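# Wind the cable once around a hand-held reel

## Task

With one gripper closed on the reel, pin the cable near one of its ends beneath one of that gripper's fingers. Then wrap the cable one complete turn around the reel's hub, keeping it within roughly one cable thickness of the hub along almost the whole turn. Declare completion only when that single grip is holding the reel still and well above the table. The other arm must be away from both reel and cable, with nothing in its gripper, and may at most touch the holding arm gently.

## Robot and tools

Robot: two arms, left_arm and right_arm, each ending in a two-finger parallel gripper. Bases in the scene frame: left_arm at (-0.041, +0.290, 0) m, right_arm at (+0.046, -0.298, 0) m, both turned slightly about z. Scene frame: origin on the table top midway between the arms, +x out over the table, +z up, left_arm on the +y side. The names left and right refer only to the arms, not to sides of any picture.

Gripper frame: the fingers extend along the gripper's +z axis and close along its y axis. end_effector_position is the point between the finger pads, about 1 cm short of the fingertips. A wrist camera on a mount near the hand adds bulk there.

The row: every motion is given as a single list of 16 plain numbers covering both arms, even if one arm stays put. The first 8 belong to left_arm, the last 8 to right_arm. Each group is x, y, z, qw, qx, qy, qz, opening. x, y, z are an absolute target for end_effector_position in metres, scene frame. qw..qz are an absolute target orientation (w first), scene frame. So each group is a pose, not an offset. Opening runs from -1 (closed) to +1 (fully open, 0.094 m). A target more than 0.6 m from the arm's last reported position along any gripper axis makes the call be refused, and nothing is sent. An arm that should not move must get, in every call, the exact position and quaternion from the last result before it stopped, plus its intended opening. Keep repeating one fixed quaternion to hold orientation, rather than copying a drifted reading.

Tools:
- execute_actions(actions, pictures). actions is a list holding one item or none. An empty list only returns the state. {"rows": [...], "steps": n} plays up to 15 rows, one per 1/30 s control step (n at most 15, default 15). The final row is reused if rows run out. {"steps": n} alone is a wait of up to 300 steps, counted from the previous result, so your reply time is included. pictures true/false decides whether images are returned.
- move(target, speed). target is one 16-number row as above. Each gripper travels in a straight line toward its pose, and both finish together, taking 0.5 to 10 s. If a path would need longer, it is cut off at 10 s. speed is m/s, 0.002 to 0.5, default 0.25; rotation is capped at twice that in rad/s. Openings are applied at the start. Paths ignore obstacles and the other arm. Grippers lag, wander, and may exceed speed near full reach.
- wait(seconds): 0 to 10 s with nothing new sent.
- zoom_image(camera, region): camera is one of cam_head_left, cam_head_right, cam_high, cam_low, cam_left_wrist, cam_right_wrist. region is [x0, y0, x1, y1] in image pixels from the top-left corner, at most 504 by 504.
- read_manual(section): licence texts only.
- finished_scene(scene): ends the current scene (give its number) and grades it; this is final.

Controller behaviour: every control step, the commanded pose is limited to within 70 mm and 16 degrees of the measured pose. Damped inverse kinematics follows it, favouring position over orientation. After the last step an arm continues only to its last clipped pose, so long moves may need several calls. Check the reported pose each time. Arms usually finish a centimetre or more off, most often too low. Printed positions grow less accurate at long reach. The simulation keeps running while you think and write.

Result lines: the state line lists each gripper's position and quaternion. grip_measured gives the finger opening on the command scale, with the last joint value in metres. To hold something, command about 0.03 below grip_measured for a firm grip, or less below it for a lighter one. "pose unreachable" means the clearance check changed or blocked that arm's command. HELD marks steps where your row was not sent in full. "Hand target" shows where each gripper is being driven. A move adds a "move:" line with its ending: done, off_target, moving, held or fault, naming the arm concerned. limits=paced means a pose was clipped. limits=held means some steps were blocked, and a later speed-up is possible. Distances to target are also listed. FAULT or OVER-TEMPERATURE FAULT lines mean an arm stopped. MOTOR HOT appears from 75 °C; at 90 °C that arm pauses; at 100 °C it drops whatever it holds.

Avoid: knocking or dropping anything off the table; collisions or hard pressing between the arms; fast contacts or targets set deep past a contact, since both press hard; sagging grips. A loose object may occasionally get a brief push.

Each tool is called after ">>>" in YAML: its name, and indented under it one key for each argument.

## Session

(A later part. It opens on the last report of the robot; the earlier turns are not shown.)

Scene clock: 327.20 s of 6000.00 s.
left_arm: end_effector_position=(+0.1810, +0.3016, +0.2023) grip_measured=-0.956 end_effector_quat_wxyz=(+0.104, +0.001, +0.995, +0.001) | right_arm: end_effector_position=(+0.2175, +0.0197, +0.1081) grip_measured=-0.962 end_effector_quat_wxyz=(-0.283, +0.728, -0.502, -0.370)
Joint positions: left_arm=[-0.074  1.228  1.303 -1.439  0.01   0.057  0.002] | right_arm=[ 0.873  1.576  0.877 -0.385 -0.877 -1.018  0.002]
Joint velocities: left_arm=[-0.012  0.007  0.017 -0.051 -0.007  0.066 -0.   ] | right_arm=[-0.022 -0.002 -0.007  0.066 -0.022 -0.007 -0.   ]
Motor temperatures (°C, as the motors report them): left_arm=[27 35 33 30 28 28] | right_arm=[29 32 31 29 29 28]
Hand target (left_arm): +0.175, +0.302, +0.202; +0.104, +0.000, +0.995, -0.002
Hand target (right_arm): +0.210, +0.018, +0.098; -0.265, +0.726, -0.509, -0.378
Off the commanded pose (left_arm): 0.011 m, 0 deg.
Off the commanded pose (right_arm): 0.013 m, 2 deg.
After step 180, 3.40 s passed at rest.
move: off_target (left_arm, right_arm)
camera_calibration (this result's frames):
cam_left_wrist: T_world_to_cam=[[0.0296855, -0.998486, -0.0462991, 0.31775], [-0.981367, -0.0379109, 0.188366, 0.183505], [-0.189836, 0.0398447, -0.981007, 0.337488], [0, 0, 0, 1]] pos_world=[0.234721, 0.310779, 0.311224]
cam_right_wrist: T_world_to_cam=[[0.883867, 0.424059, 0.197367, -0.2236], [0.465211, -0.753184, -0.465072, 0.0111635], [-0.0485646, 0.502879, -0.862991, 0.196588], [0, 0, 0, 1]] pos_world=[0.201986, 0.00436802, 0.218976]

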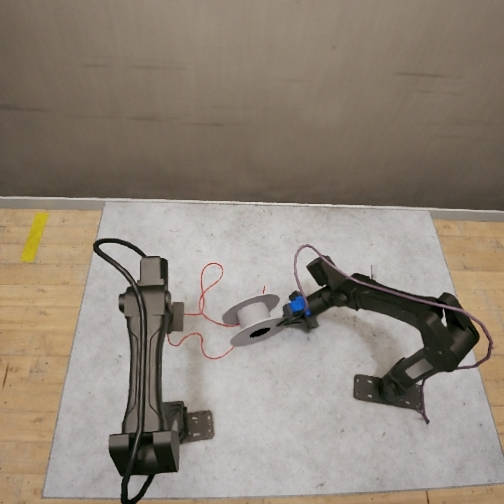

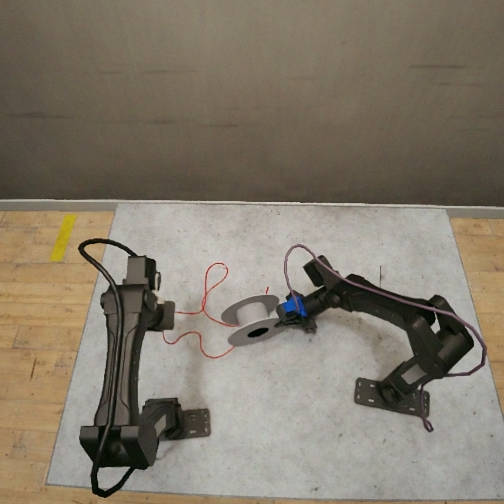

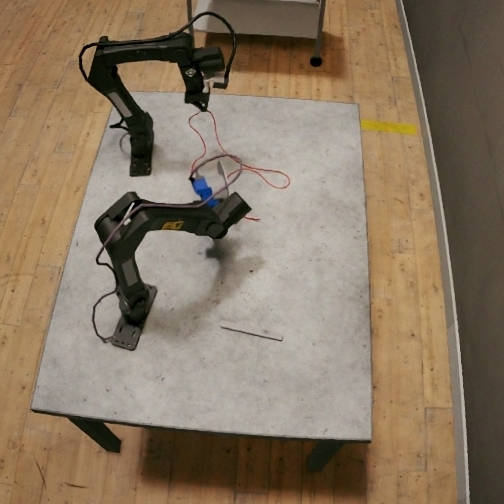

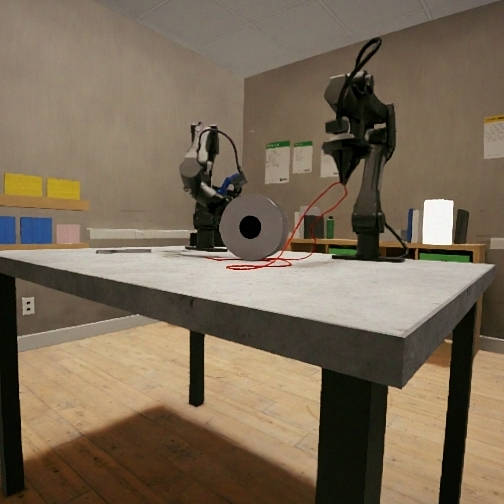

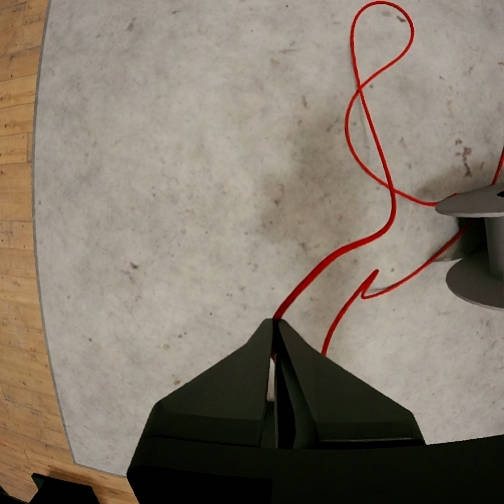

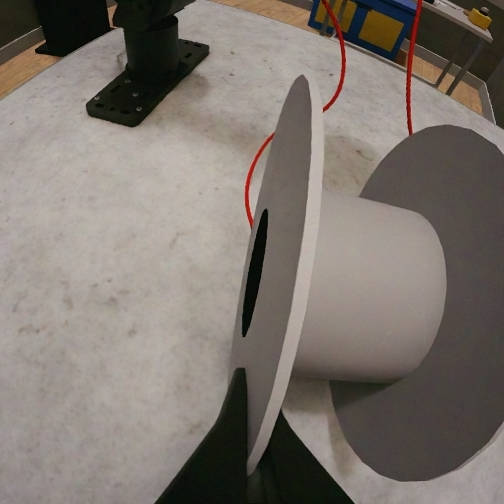

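>>> move:
  target: [0.255,0.14,0.22,0.224,0.483,0.836,-0.129,-1,0.21,0.018,0.098,0.265,-0.727,0.51,0.378,-1]
  speed: 0.15

>>> move:
  target: [0.295,0.03,0.2,0.224,0.483,0.836,-0.129,-1,0.21,0.018,0.098,0.265,-0.727,0.51,0.378,-1]
  speed: 0.08

Scene clock: 340.13 s of 6000.00 s.
left_arm: end_effector_position=(+0.2452, +0.1464, +0.2109) grip_measured=-0.957 end_effector_quat_wxyz=(+0.206, +0.475, +0.846, -0.126) | right_arm: end_effector_position=(+0.2175, +0.0197, +0.1081) grip_measured=-0.962 end_effector_quat_wxyz=(-0.283, +0.728, -0.502, -0.370)
Joint positions: left_arm=[-0.415  1.434  1.409 -1.185  0.334  0.677  0.002] | right_arm=[ 0.873  1.576  0.877 -0.385 -0.877 -1.018  0.002]
Joint velocities: left_arm=[-0.007 -0.002  0.022 -0.037 -0.022 -0.051  0.001] | right_arm=[-0.022 -0.002 -0.007 -0.051  0.037  0.139  0.   ]
Motor temperatures (°C, as the motors report them): left_arm=[27 34 33 30 28 28] | right_arm=[29 31 31 29 29 28]
Hand target (left_arm): +0.251, +0.139, +0.220; +0.221, +0.484, +0.836, -0.130
Hand target (right_arm): +0.210, +0.018, +0.098; -0.265, +0.726, -0.509, -0.378
Off the commanded pose (left_arm): 0.015 m, 3 deg.
Off the commanded pose (right_arm): 0.013 m, 2 deg.
After step 180, 2.87 s passed at rest.
move: off_target (left_arm, right_arm)
camera_calibration (this result's frames):
cam_left_wrist: T_world_to_cam=[[-0.833145, -0.552814, -0.0163247, 0.301265], [-0.549516, 0.830787, -0.0884613, 0.0643495], [0.062465, -0.0647303, -0.995946, 0.3208], [0, 0, 0, 1]] pos_world=[0.266319, 0.133848, 0.33011]
cam_right_wrist: T_world_to_cam=[[0.883867, 0.424059, 0.197367, -0.2236], [0.465211, -0.753184, -0.465072, 0.0111635], [-0.0485646, 0.502879, -0.862991, 0.196588], [0, 0, 0, 1]] pos_world=[0.201986, 0.00436802, 0.218976]

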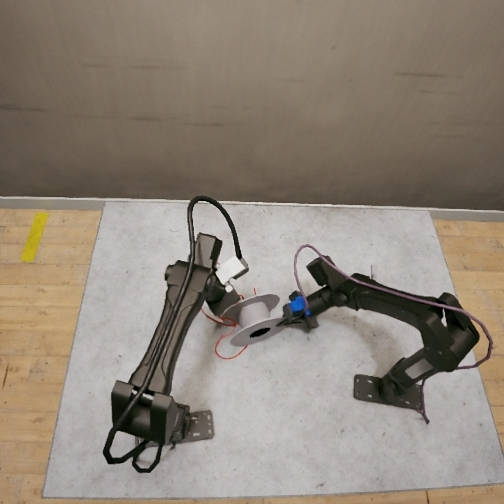

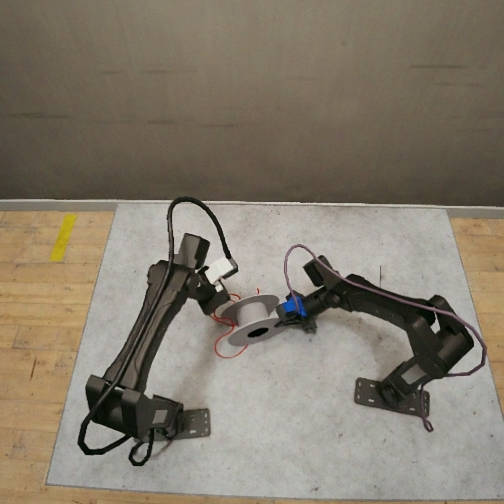

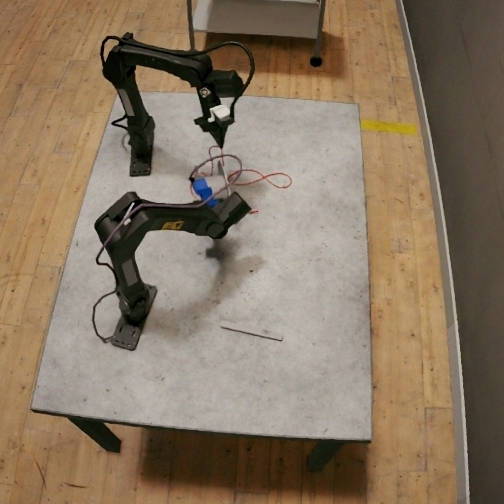

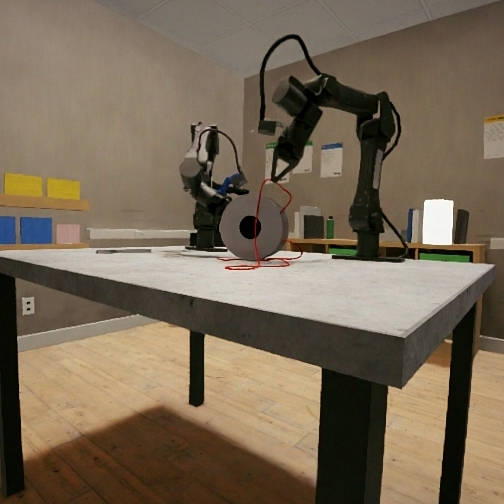

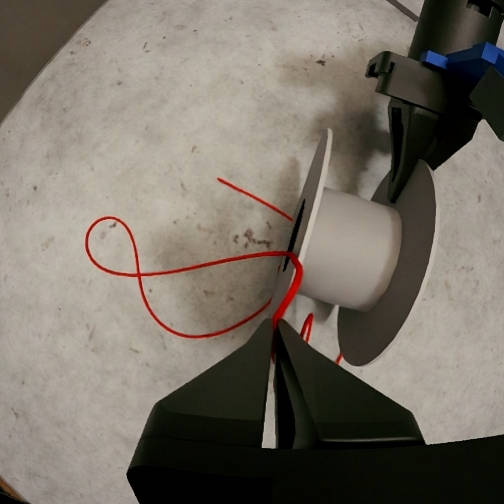

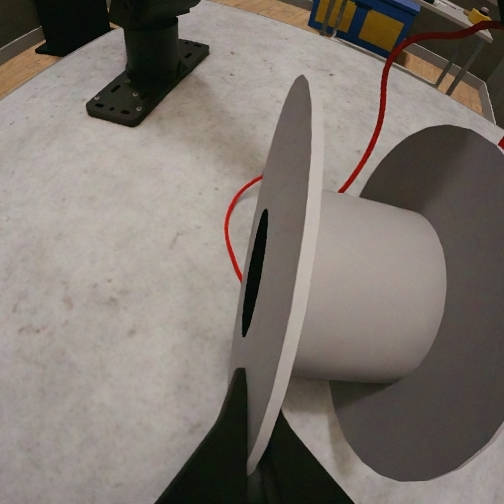

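Scene clock: 342.07 s of 6000.00 s.
left_arm: end_effector_position=(+0.2858, +0.0365, +0.1897) grip_measured=-0.957 end_effector_quat_wxyz=(+0.206, +0.484, +0.841, -0.128) | right_arm: end_effector_position=(+0.2175, +0.0197, +0.1081) grip_measured=-0.962 end_effector_quat_wxyz=(-0.283, +0.728, -0.502, -0.370)
Joint positions: left_arm=[-0.692  1.717  1.6   -1.019  0.234  0.43   0.002] | right_arm=[ 0.873  1.576  0.877 -0.385 -0.877 -1.018  0.002]
Joint velocities: left_arm=[-0.007 -0.002  0.012 -0.022 -0.037 -0.037  0.001] | right_arm=[-0.007  0.002 -0.007  0.007  0.022 -0.037 -0.   ]
Motor temperatures (°C, as the motors report them): left_arm=[27 34 33 30 28 28] | right_arm=[29 31 31 29 29 28]
Hand target (left_arm): +0.292, +0.029, +0.199; +0.223, +0.484, +0.836, -0.129
Hand target (right_arm): +0.210, +0.018, +0.098; -0.265, +0.726, -0.509, -0.378
Off the commanded pose (left_arm): 0.015 m, 2 deg.
Off the commanded pose (right_arm): 0.013 m, 2 deg.
move: off_target (left_arm, right_arm)
camera_calibration (this result's frames):
cam_left_wrist: T_world_to_cam=[[-0.844332, -0.535508, -0.0183091, 0.276997], [-0.531923, 0.841814, -0.0916916, 0.171243], [0.0645144, -0.0676791, -0.995619, 0.289548], [0, 0, 0, 1]] pos_world=[0.306285, 0.0237759, 0.309053]
cam_right_wrist: T_world_to_cam=[[0.883867, 0.424059, 0.197367, -0.2236], [0.465211, -0.753184, -0.465072, 0.0111635], [-0.0485646, 0.502879, -0.862991, 0.196588], [0, 0, 0, 1]] pos_world=[0.201986, 0.00436802, 0.218976]

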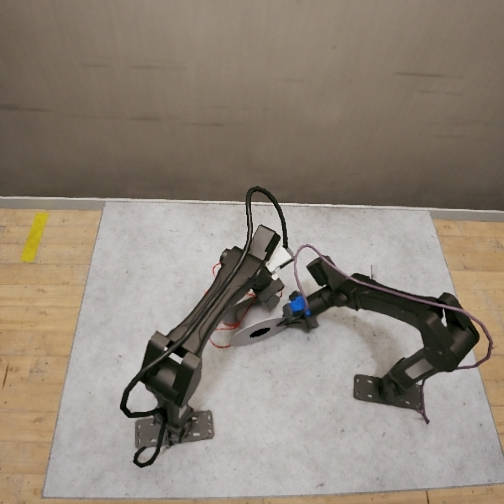

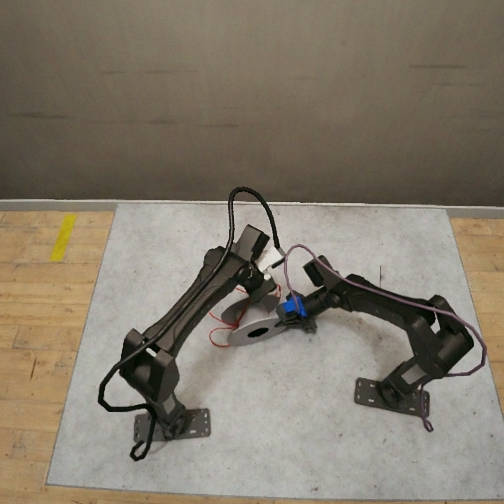

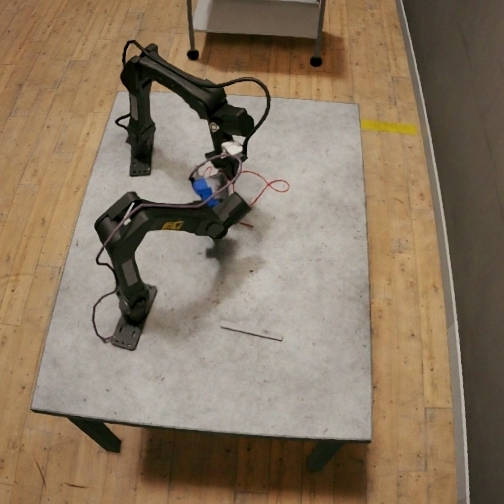

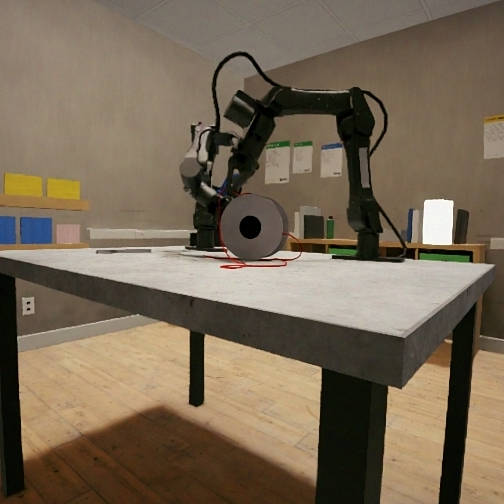

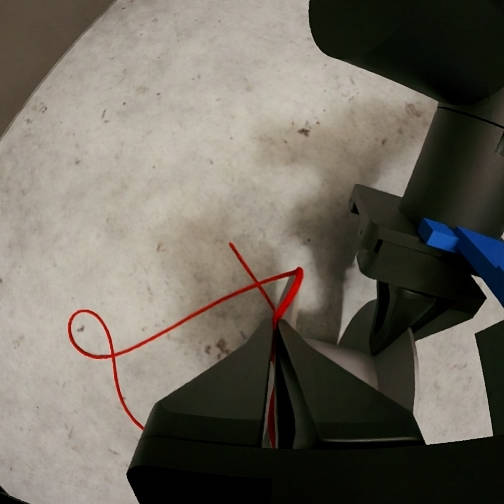

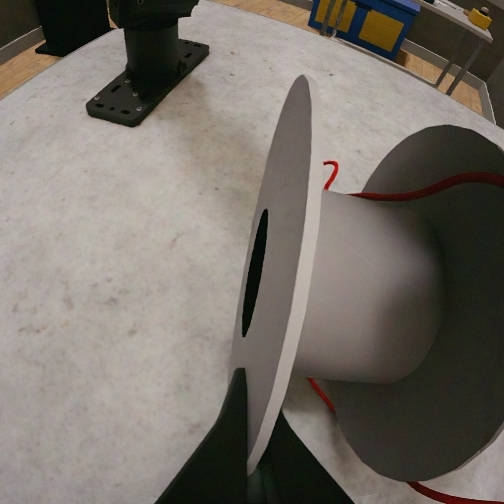

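Strand is inside the flanges. Continue, then lower.

>>> move:
  target: [0.335,-0.03,0.18,0.17,0.49,0.85,-0.1,-1,0.21,0.018,0.098,0.265,-0.727,0.51,0.378,-1]
  speed: 0.06

>>> move:
  target: [0.35,-0.035,0.1,0.13,0.25,0.96,-0.03,-1,0.21,0.018,0.098,0.265,-0.727,0.51,0.378,-1]
  speed: 0.06

Scene clock: 347.60 s of 6000.00 s.
left_arm: end_effector_position=(+0.3344, -0.0262, +0.1740) grip_measured=-0.957 end_effector_quat_wxyz=(+0.168, +0.488, +0.851, -0.100) | right_arm: end_effector_position=(+0.2175, +0.0197, +0.1081) grip_measured=-0.962 end_effector_quat_wxyz=(-0.283, +0.728, -0.502, -0.370)
Joint positions: left_arm=[-0.777  2.118  2.12  -1.209  0.153  0.366  0.002] | right_arm=[ 0.873  1.576  0.877 -0.385 -0.877 -1.018  0.002]
Joint velocities: left_arm=[-0.007 -0.007  0.037 -0.11   0.007 -0.066  0.   ] | right_arm=[-0.007 -0.027 -0.002 -0.037 -0.007 -0.037  0.001]
Motor temperatures (°C, as the motors report them): left_arm=[27 34 33 31 28 28] | right_arm=[29 31 31 29 29 28]
Hand target (left_arm): +0.333, -0.031, +0.179; +0.170, +0.489, +0.850, -0.100
Hand target (right_arm): +0.210, +0.018, +0.098; -0.265, +0.726, -0.509, -0.378
Off the commanded pose (left_arm): 0.007 m, 0 deg.
Off the commanded pose (right_arm): 0.013 m, 2 deg.
move: off_target (right_arm)
camera_calibration (this result's frames):
cam_left_wrist: T_world_to_cam=[[-0.842775, -0.537319, -0.0319069, 0.2859], [-0.537712, 0.843116, 0.00464333, 0.233665], [0.0244062, 0.02107, -0.99948, 0.282951], [0, 0, 0, 1]] pos_world=[0.359688, -0.0493492, 0.290841]
cam_right_wrist: T_world_to_cam=[[0.883867, 0.424059, 0.197367, -0.2236], [0.465211, -0.753184, -0.465072, 0.0111635], [-0.0485646, 0.502879, -0.862991, 0.196588], [0, 0, 0, 1]] pos_world=[0.201986, 0.00436802, 0.218976]

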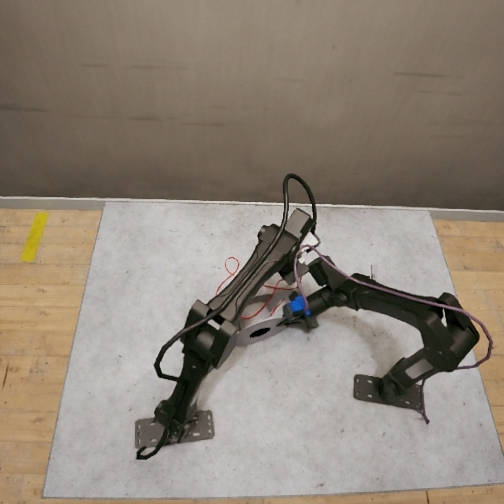

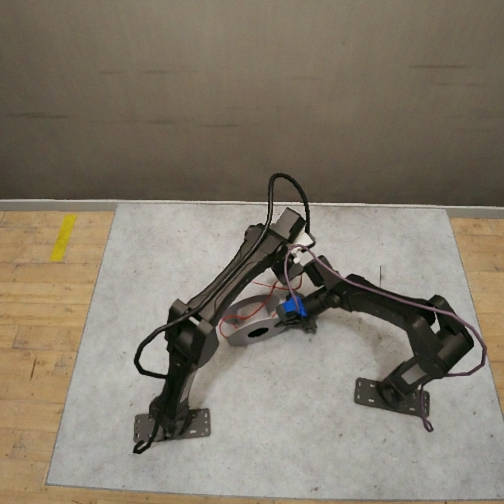

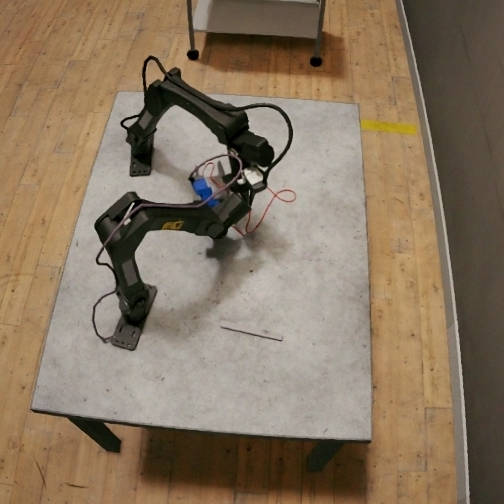

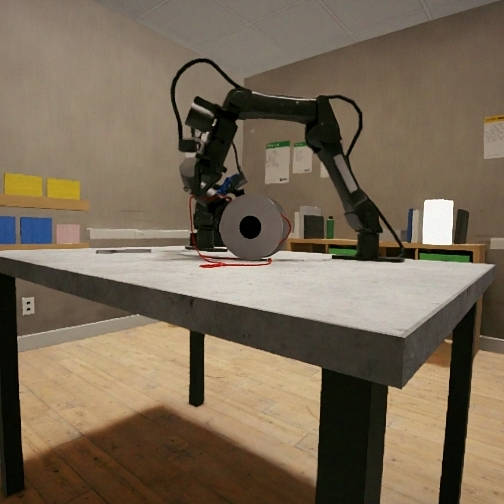

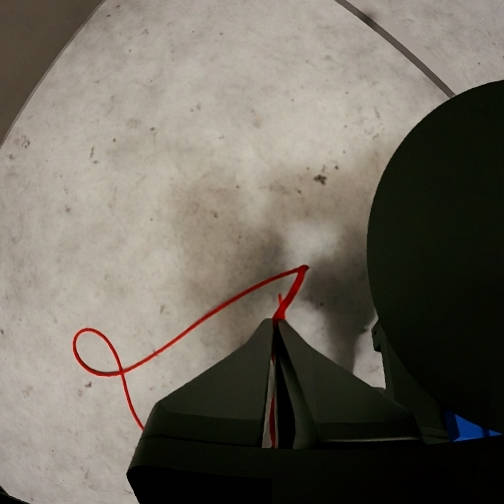

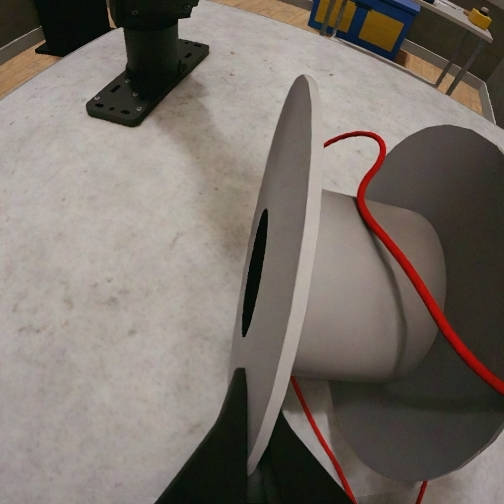

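Scene clock: 352.40 s of 6000.00 s.
left_arm: end_effector_position=(+0.3464, -0.0284, +0.0996) grip_measured=-0.957 end_effector_quat_wxyz=(+0.122, +0.261, +0.957, -0.032) | right_arm: end_effector_position=(+0.2204, +0.0190, +0.1077) grip_measured=-0.962 end_effector_quat_wxyz=(-0.286, +0.728, -0.504, -0.366)
Joint positions: left_arm=[-0.837  2.264  2.097 -1.156 -0.046 -0.169  0.002] | right_arm=[ 0.868  1.576  0.877 -0.381 -0.871 -1.018  0.002]
Joint velocities: left_arm=[-0.012  0.002 -0.012  0.022 -0.007 -0.051  0.   ] | right_arm=[ 0.007  0.017  0.007 -0.022  0.022 -0.007  0.   ]
Motor temperatures (°C, as the motors report them): left_arm=[27 35 33 31 28 28] | right_arm=[29 31 31 29 29 28]
Hand target (left_arm): +0.346, -0.028, +0.100; +0.122, +0.261, +0.957, -0.032
Hand target (right_arm): +0.210, +0.018, +0.098; -0.265, +0.727, -0.509, -0.378
Off the commanded pose (left_arm): 0.008 m, 2 deg.
Off the commanded pose (right_arm): 0.014 m, 3 deg.
move: held (left_arm, right_arm); limits=held; held on 9 of 144 steps (left_arm, right_arm), including the last (left_arm, right_arm)
pose unreachable (left arm): on one or more control steps of this call this arm could not follow its commanded pose, so it was not sent that pose on those steps. On the call's last step it was still not sent that pose. It may still have moved: this result reports where it is.
cause: the commanded pose would bring a part of the arm too close to another arm (this arm's wrist (the part past joint 5) and the other arm's wrist (the part past joint 4)).
pose unreachable (right arm): on one or more control steps of this call this arm could not follow its commanded pose, so it was not sent that pose on those steps. On the call's last step it was still not sent that pose. It may still have moved: this result reports where it is.
cause: the commanded pose would bring a part of the arm too close to another arm (this arm's wrist (the part past joint 4) and the other arm's wrist (the part past joint 5)).
camera_calibration (this result's frames):
cam_left_wrist: T_world_to_cam=[[-0.477378, -0.877532, -0.0452577, 0.157568], [-0.872341, 0.467111, 0.14432, 0.333602], [-0.105505, 0.108375, -0.988496, 0.254721], [0, 0, 0, 1]] pos_world=[0.393108, -0.0451641, 0.210777]
cam_right_wrist: T_world_to_cam=[[0.885652, 0.417557, 0.203139, -0.226688], [0.462736, -0.757212, -0.460984, 0.00925478], [-0.0386679, 0.502271, -0.863845, 0.194755], [0, 0, 0, 1]] pos_world=[0.204015, 0.00384318, 0.218553]

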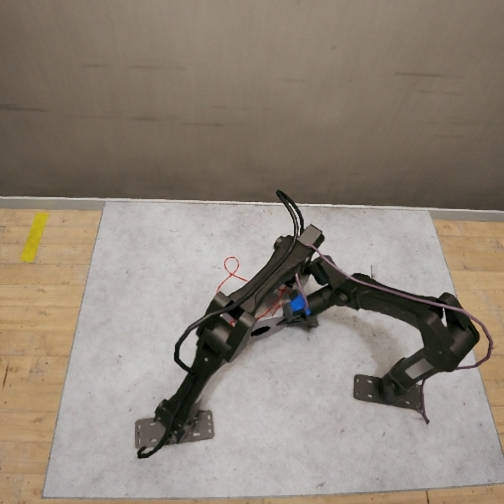

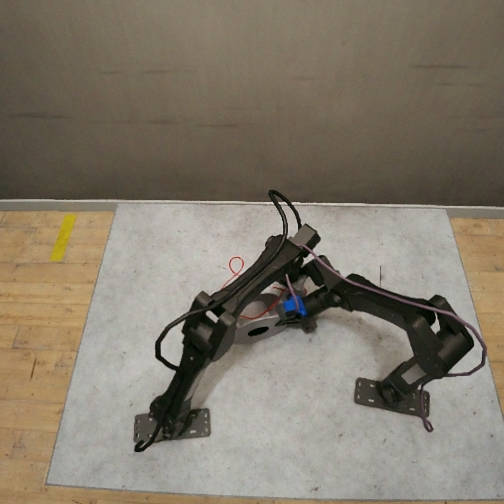

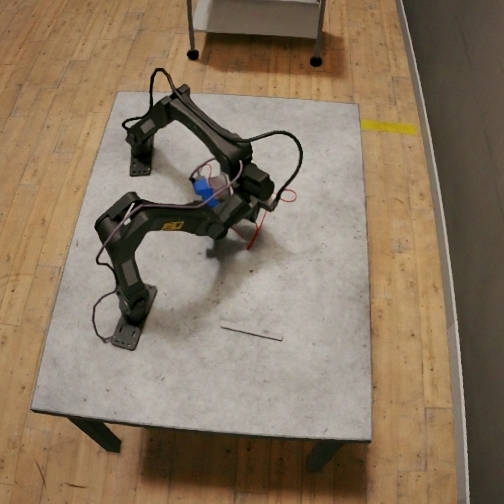

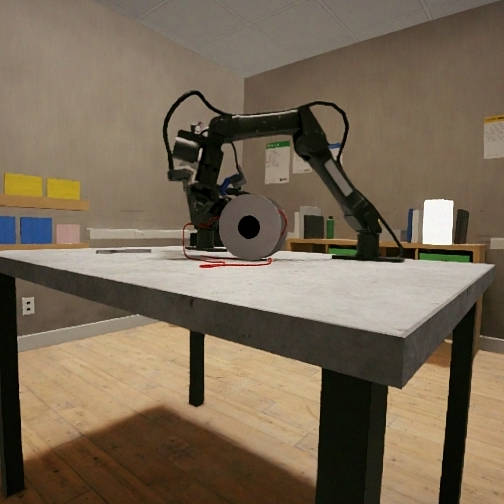

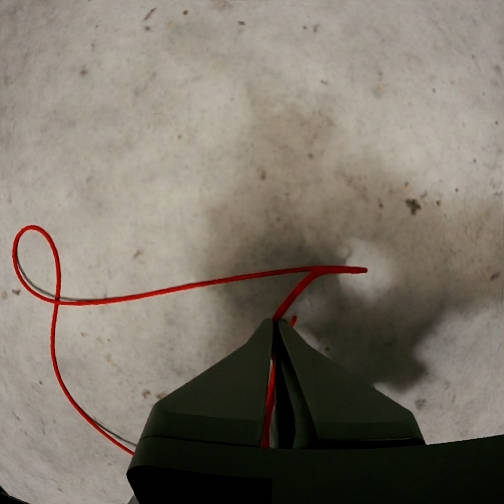

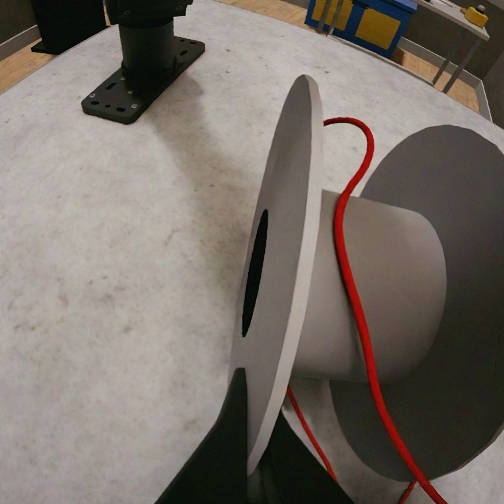

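>>> move:
  target: [0.365,-0.02,0.11,0.07,0.1,0.99,0,-0.5,0.21,0.018,0.098,0.265,-0.727,0.51,0.378,-1]
  speed: 0.06

>>> move:
  target: [0.365,0.0,0.19,0.07,0.1,0.99,0,-0.5,0.21,0.018,0.098,0.265,-0.727,0.51,0.378,-1]
  speed: 0.1

>>> move:
  target: [0.3,0.2,0.22,0.224,0.483,0.836,-0.129,-0.5,0.21,0.018,0.098,0.265,-0.727,0.51,0.378,-1]

Scene clock: 361.77 s of 6000.00 s.
left_arm: end_effector_position=(+0.3593, -0.0243, +0.1055) grip_measured=-0.503 end_effector_quat_wxyz=(+0.072, +0.109, +0.991, -0.007) | right_arm: end_effector_position=(+0.2205, +0.0190, +0.1078) grip_measured=-0.962 end_effector_quat_wxyz=(-0.286, +0.728, -0.504, -0.366)
Joint positions: left_arm=[-0.822  2.561  2.677 -1.56  -0.068 -0.469  0.023] | right_arm=[ 0.868  1.576  0.877 -0.38  -0.871 -1.018  0.002]
Joint velocities: left_arm=[-0.007 -0.022  0.012 -0.066 -0.007 -0.066 -0.001] | right_arm=[-0.012 -0.017 -0.007  0.037 -0.081 -0.037 -0.   ]
Motor temperatures (°C, as the motors report them): left_arm=[27 37 33 31 28 28] | right_arm=[29 31 31 29 29 28]
Hand target (left_arm): +0.364, -0.020, +0.109; +0.077, +0.100, +0.992, -0.004
Hand target (right_arm): +0.210, +0.018, +0.098; -0.265, +0.726, -0.509, -0.378
Off the commanded pose (left_arm): 0.008 m, 1 deg.
Off the commanded pose (right_arm): 0.014 m, 3 deg.
joint sent to its limit (left arm) — the command would take joint 4 (wrist pitch) past its lower limit, so that joint was sent only as far as its limit.
After step 180, 0.10 s passed at rest.
move: off_target (right_arm); limits=held; held on 5 of 98 steps (left_arm, right_arm)
pose unreachable (left arm): on one or more control steps of this call this arm could not follow its commanded pose, so it was not sent that pose on those steps. It may still have moved: this result reports where it is.
cause: the commanded pose would bring a part of the arm too close to another arm (this arm's wrist (the part past joint 5) and the other arm's wrist (the part past joint 4)).
pose unreachable (right arm): on one or more control steps of this call this arm could not follow its commanded pose, so it was not sent that pose on those steps. It may still have moved: this result reports where it is.
cause: the commanded pose would bring a part of the arm too close to another arm (this arm's wrist (the part past joint 4) and the other arm's wrist (the part past joint 5)).
camera_calibration (this result's frames):
cam_left_wrist: T_world_to_cam=[[-0.188447, -0.980875, -0.048704, 0.0616142], [-0.953118, 0.170708, 0.249851, 0.35282], [-0.236759, 0.0935043, -0.967059, 0.306008], [0, 0, 0, 1]] pos_world=[0.42034, -0.0284063, 0.210776]
cam_right_wrist: T_world_to_cam=[[0.885532, 0.41746, 0.203865, -0.226869], [0.46301, -0.756991, -0.461072, 0.00924478], [-0.0381552, 0.502685, -0.863627, 0.194632], [0, 0, 0, 1]] pos_world=[0.204046, 0.00386836, 0.218603]

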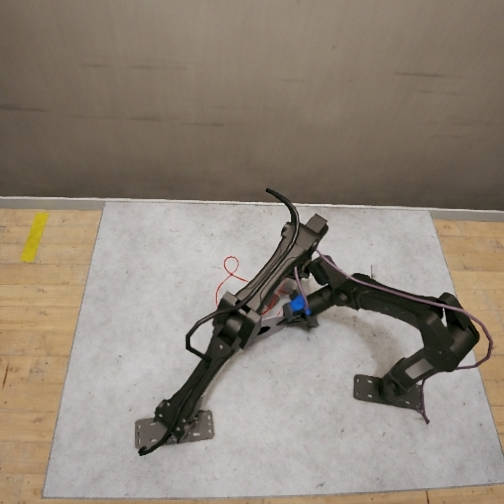

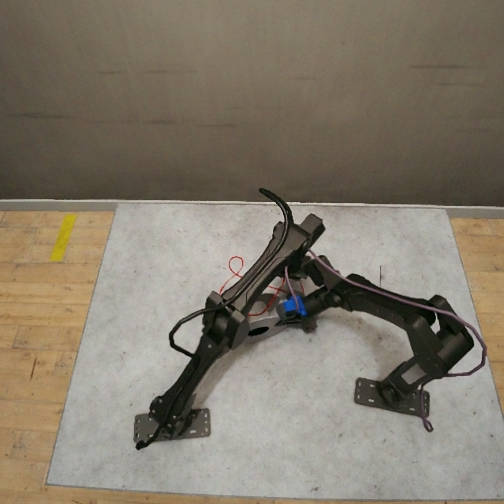

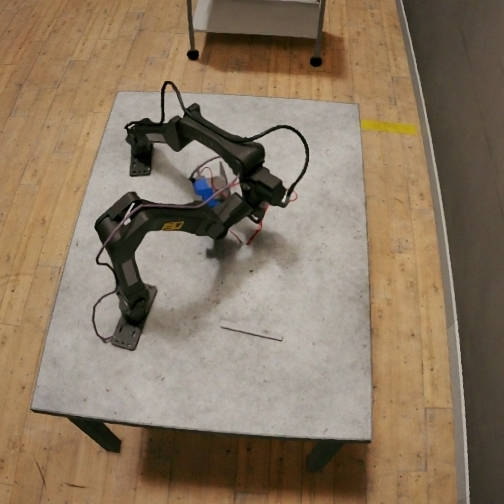

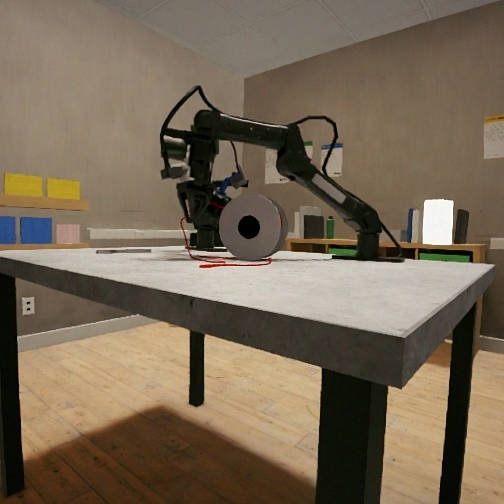

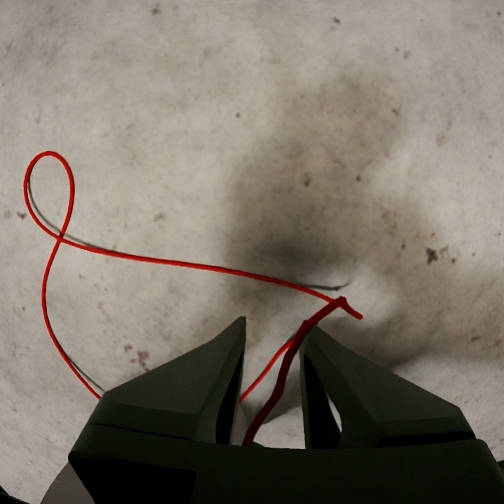

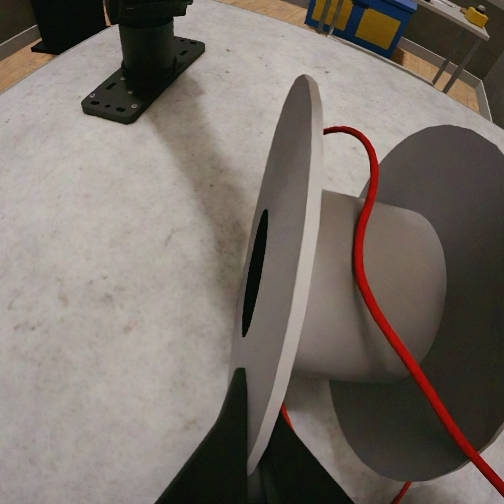

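Scene clock: 363.00 s of 6000.00 s.
left_arm: end_effector_position=(+0.3640, -0.0057, +0.1847) grip_measured=-0.503 end_effector_quat_wxyz=(+0.139, +0.105, +0.984, -0.039) | right_arm: end_effector_position=(+0.2236, +0.0203, +0.1080) grip_measured=-0.962 end_effector_quat_wxyz=(-0.292, +0.728, -0.504, -0.360)
Joint positions: left_arm=[-0.791  2.397  2.677 -1.573 -0.079 -0.436  0.023] | right_arm=[ 0.869  1.576  0.877 -0.364 -0.861 -1.013  0.002]
Joint velocities: left_arm=[ 0.007 -0.007  0.007  0.081  0.051  0.022  0.   ] | right_arm=[ 0.007  0.007 -0.012 -0.037  0.051 -0.007  0.   ]
Motor temperatures (°C, as the motors report them): left_arm=[27 37 33 31 28 28] | right_arm=[29 31 31 29 29 28]
Hand target (left_arm): +0.365, -0.000, +0.190; +0.141, +0.103, +0.984, -0.041
Hand target (right_arm): +0.210, +0.018, +0.098; -0.265, +0.726, -0.510, -0.378
Off the commanded pose (left_arm): 0.008 m, 9 deg.
Off the commanded pose (right_arm): 0.017 m, 4 deg.
joint sent to its limit (left arm) — the command would take joint 4 (wrist pitch) past its lower limit, so that joint was sent only as far as its limit.
move: off_target (left_arm, right_arm); limits=held; held on 1 of 37 steps (right_arm)
pose unreachable (right arm): on one or more control steps of this call this arm could not follow its commanded pose, so it was not sent that pose on those steps. It may still have moved: this result reports where it is.
cause: the commanded pose would bring a part of the arm too close to another arm (this arm's wrist (the part past joint 4) and the other arm's wrist (the part past joint 5)).
camera_calibration (this result's frames):
cam_left_wrist: T_world_to_cam=[[-0.184471, -0.98282, 0.00596831, 0.0731134], [-0.976343, 0.183945, 0.113658, 0.367994], [-0.112803, 0.0151394, -0.993502, 0.341233], [0, 0, 0, 1]] pos_world=[0.411268, -0.00099957, 0.296754]
cam_right_wrist: T_world_to_cam=[[0.88546, 0.41077, 0.217322, -0.231477], [0.464192, -0.759584, -0.455586, 0.00802133], [-0.0220668, 0.504282, -0.863257, 0.190581], [0, 0, 0, 1]] pos_world=[0.205445, 0.00507032, 0.218479]

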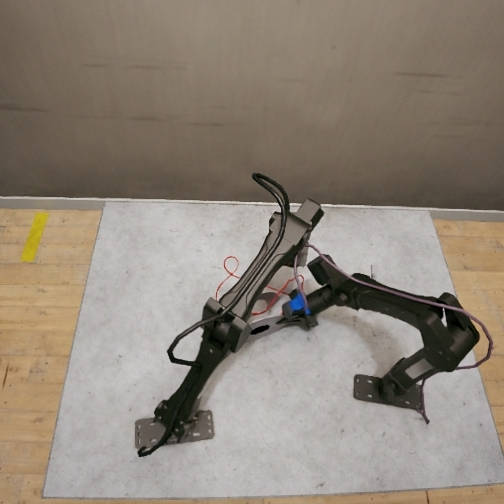

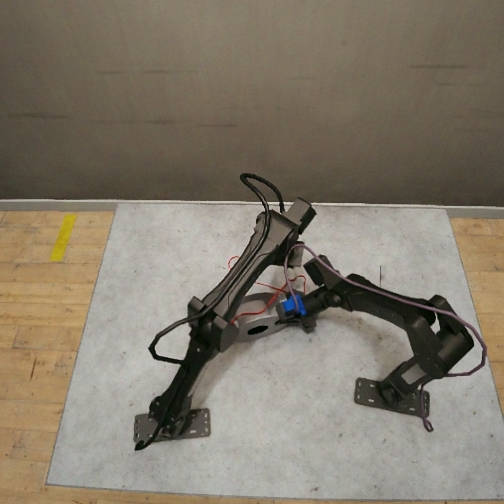

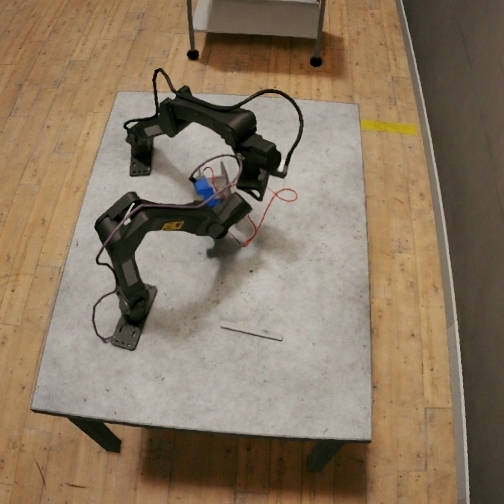

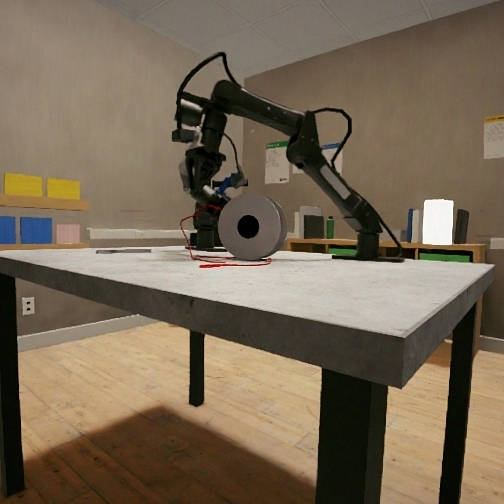

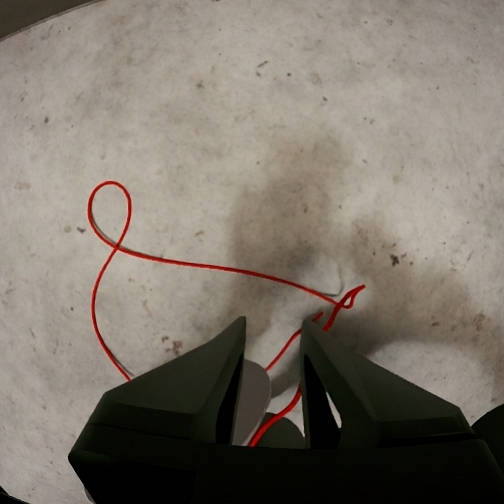

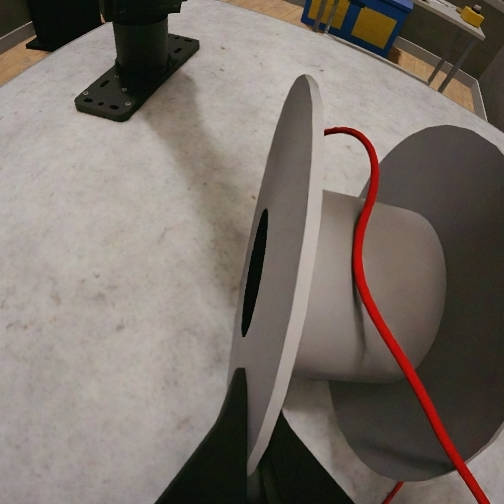

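Scene clock: 365.40 s of 6000.00 s.
left_arm: end_effector_position=(+0.3119, +0.2015, +0.2190) grip_measured=-0.503 end_effector_quat_wxyz=(+0.226, +0.482, +0.837, -0.123) | right_arm: end_effector_position=(+0.2237, +0.0204, +0.1080) grip_measured=-0.962 end_effector_quat_wxyz=(-0.292, +0.728, -0.505, -0.360)
Joint positions: left_arm=[-0.176  1.646  1.64  -1.254  0.424  0.932  0.023] | right_arm=[ 0.869  1.576  0.877 -0.364 -0.861 -1.012  0.002]
Joint velocities: left_arm=[ 0.007  0.002  0.002  0.051  0.022 -0.022  0.001] | right_arm=[ 0.007  0.002  0.002 -0.022 -0.007 -0.037  0.   ]
Motor temperatures (°C, as the motors report them): left_arm=[27 37 33 31 28 28] | right_arm=[29 31 31 29 29 28]
Hand target (left_arm): +0.306, +0.201, +0.223; +0.227, +0.483, +0.835, -0.130
Hand target (right_arm): +0.210, +0.018, +0.098; -0.265, +0.726, -0.510, -0.378
Off the commanded pose (left_arm): 0.012 m, 1 deg.
Off the commanded pose (right_arm): 0.017 m, 4 deg.
move: off_target (left_arm, right_arm)
camera_calibration (this result's frames):
cam_left_wrist: T_world_to_cam=[[-0.839605, -0.541349, -0.0447767, 0.393388], [-0.533167, 0.837063, -0.122711, 0.0570456], [0.10391, -0.079155, -0.991432, 0.317266], [0, 0, 0, 1]] pos_world=[0.327738, 0.190323, 0.339162]
cam_right_wrist: T_world_to_cam=[[0.885949, 0.409973, 0.216834, -0.23165], [0.463253, -0.759928, -0.455966, 0.00832546], [-0.0221556, 0.504412, -0.863179, 0.190612], [0, 0, 0, 1]] pos_world=[0.205597, 0.00515012, 0.218558]

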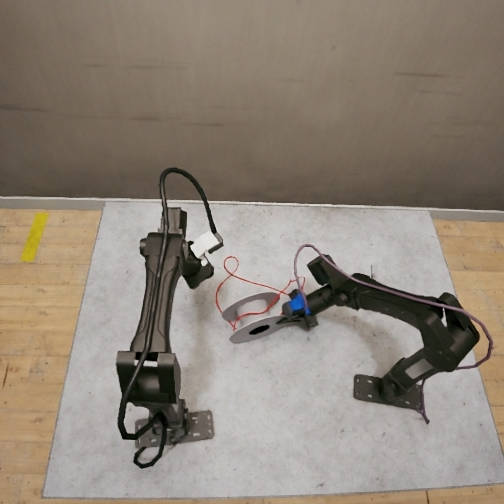

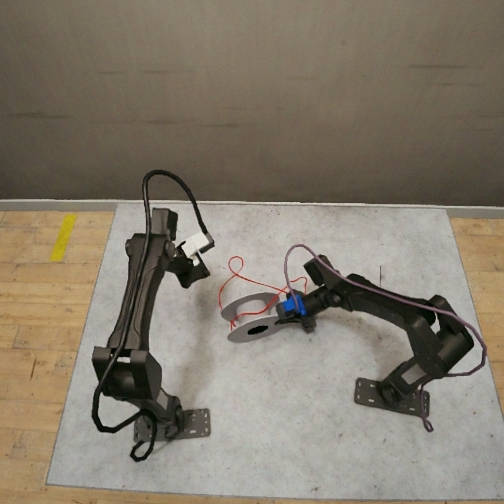

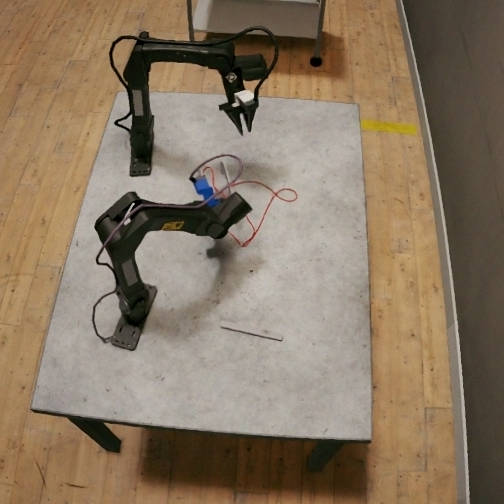

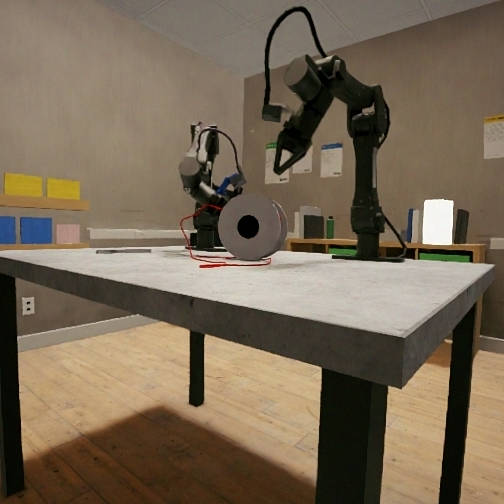

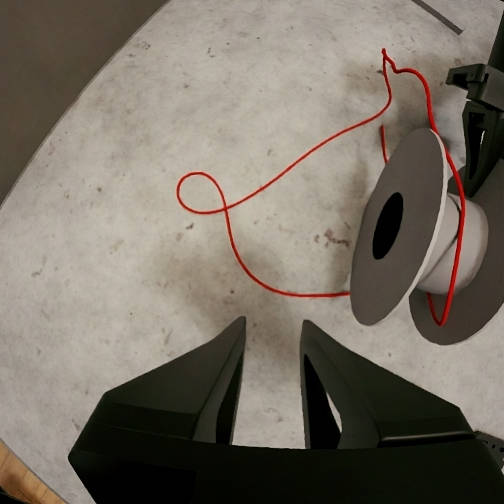

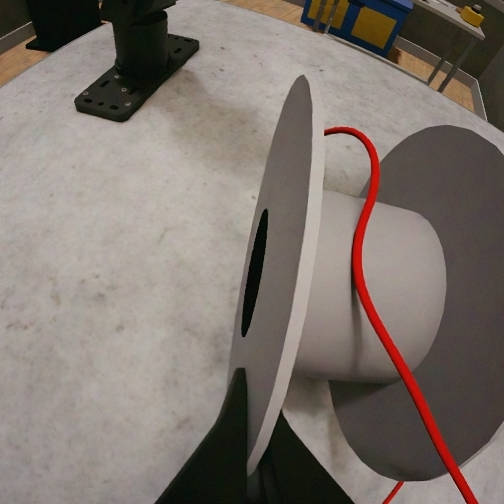

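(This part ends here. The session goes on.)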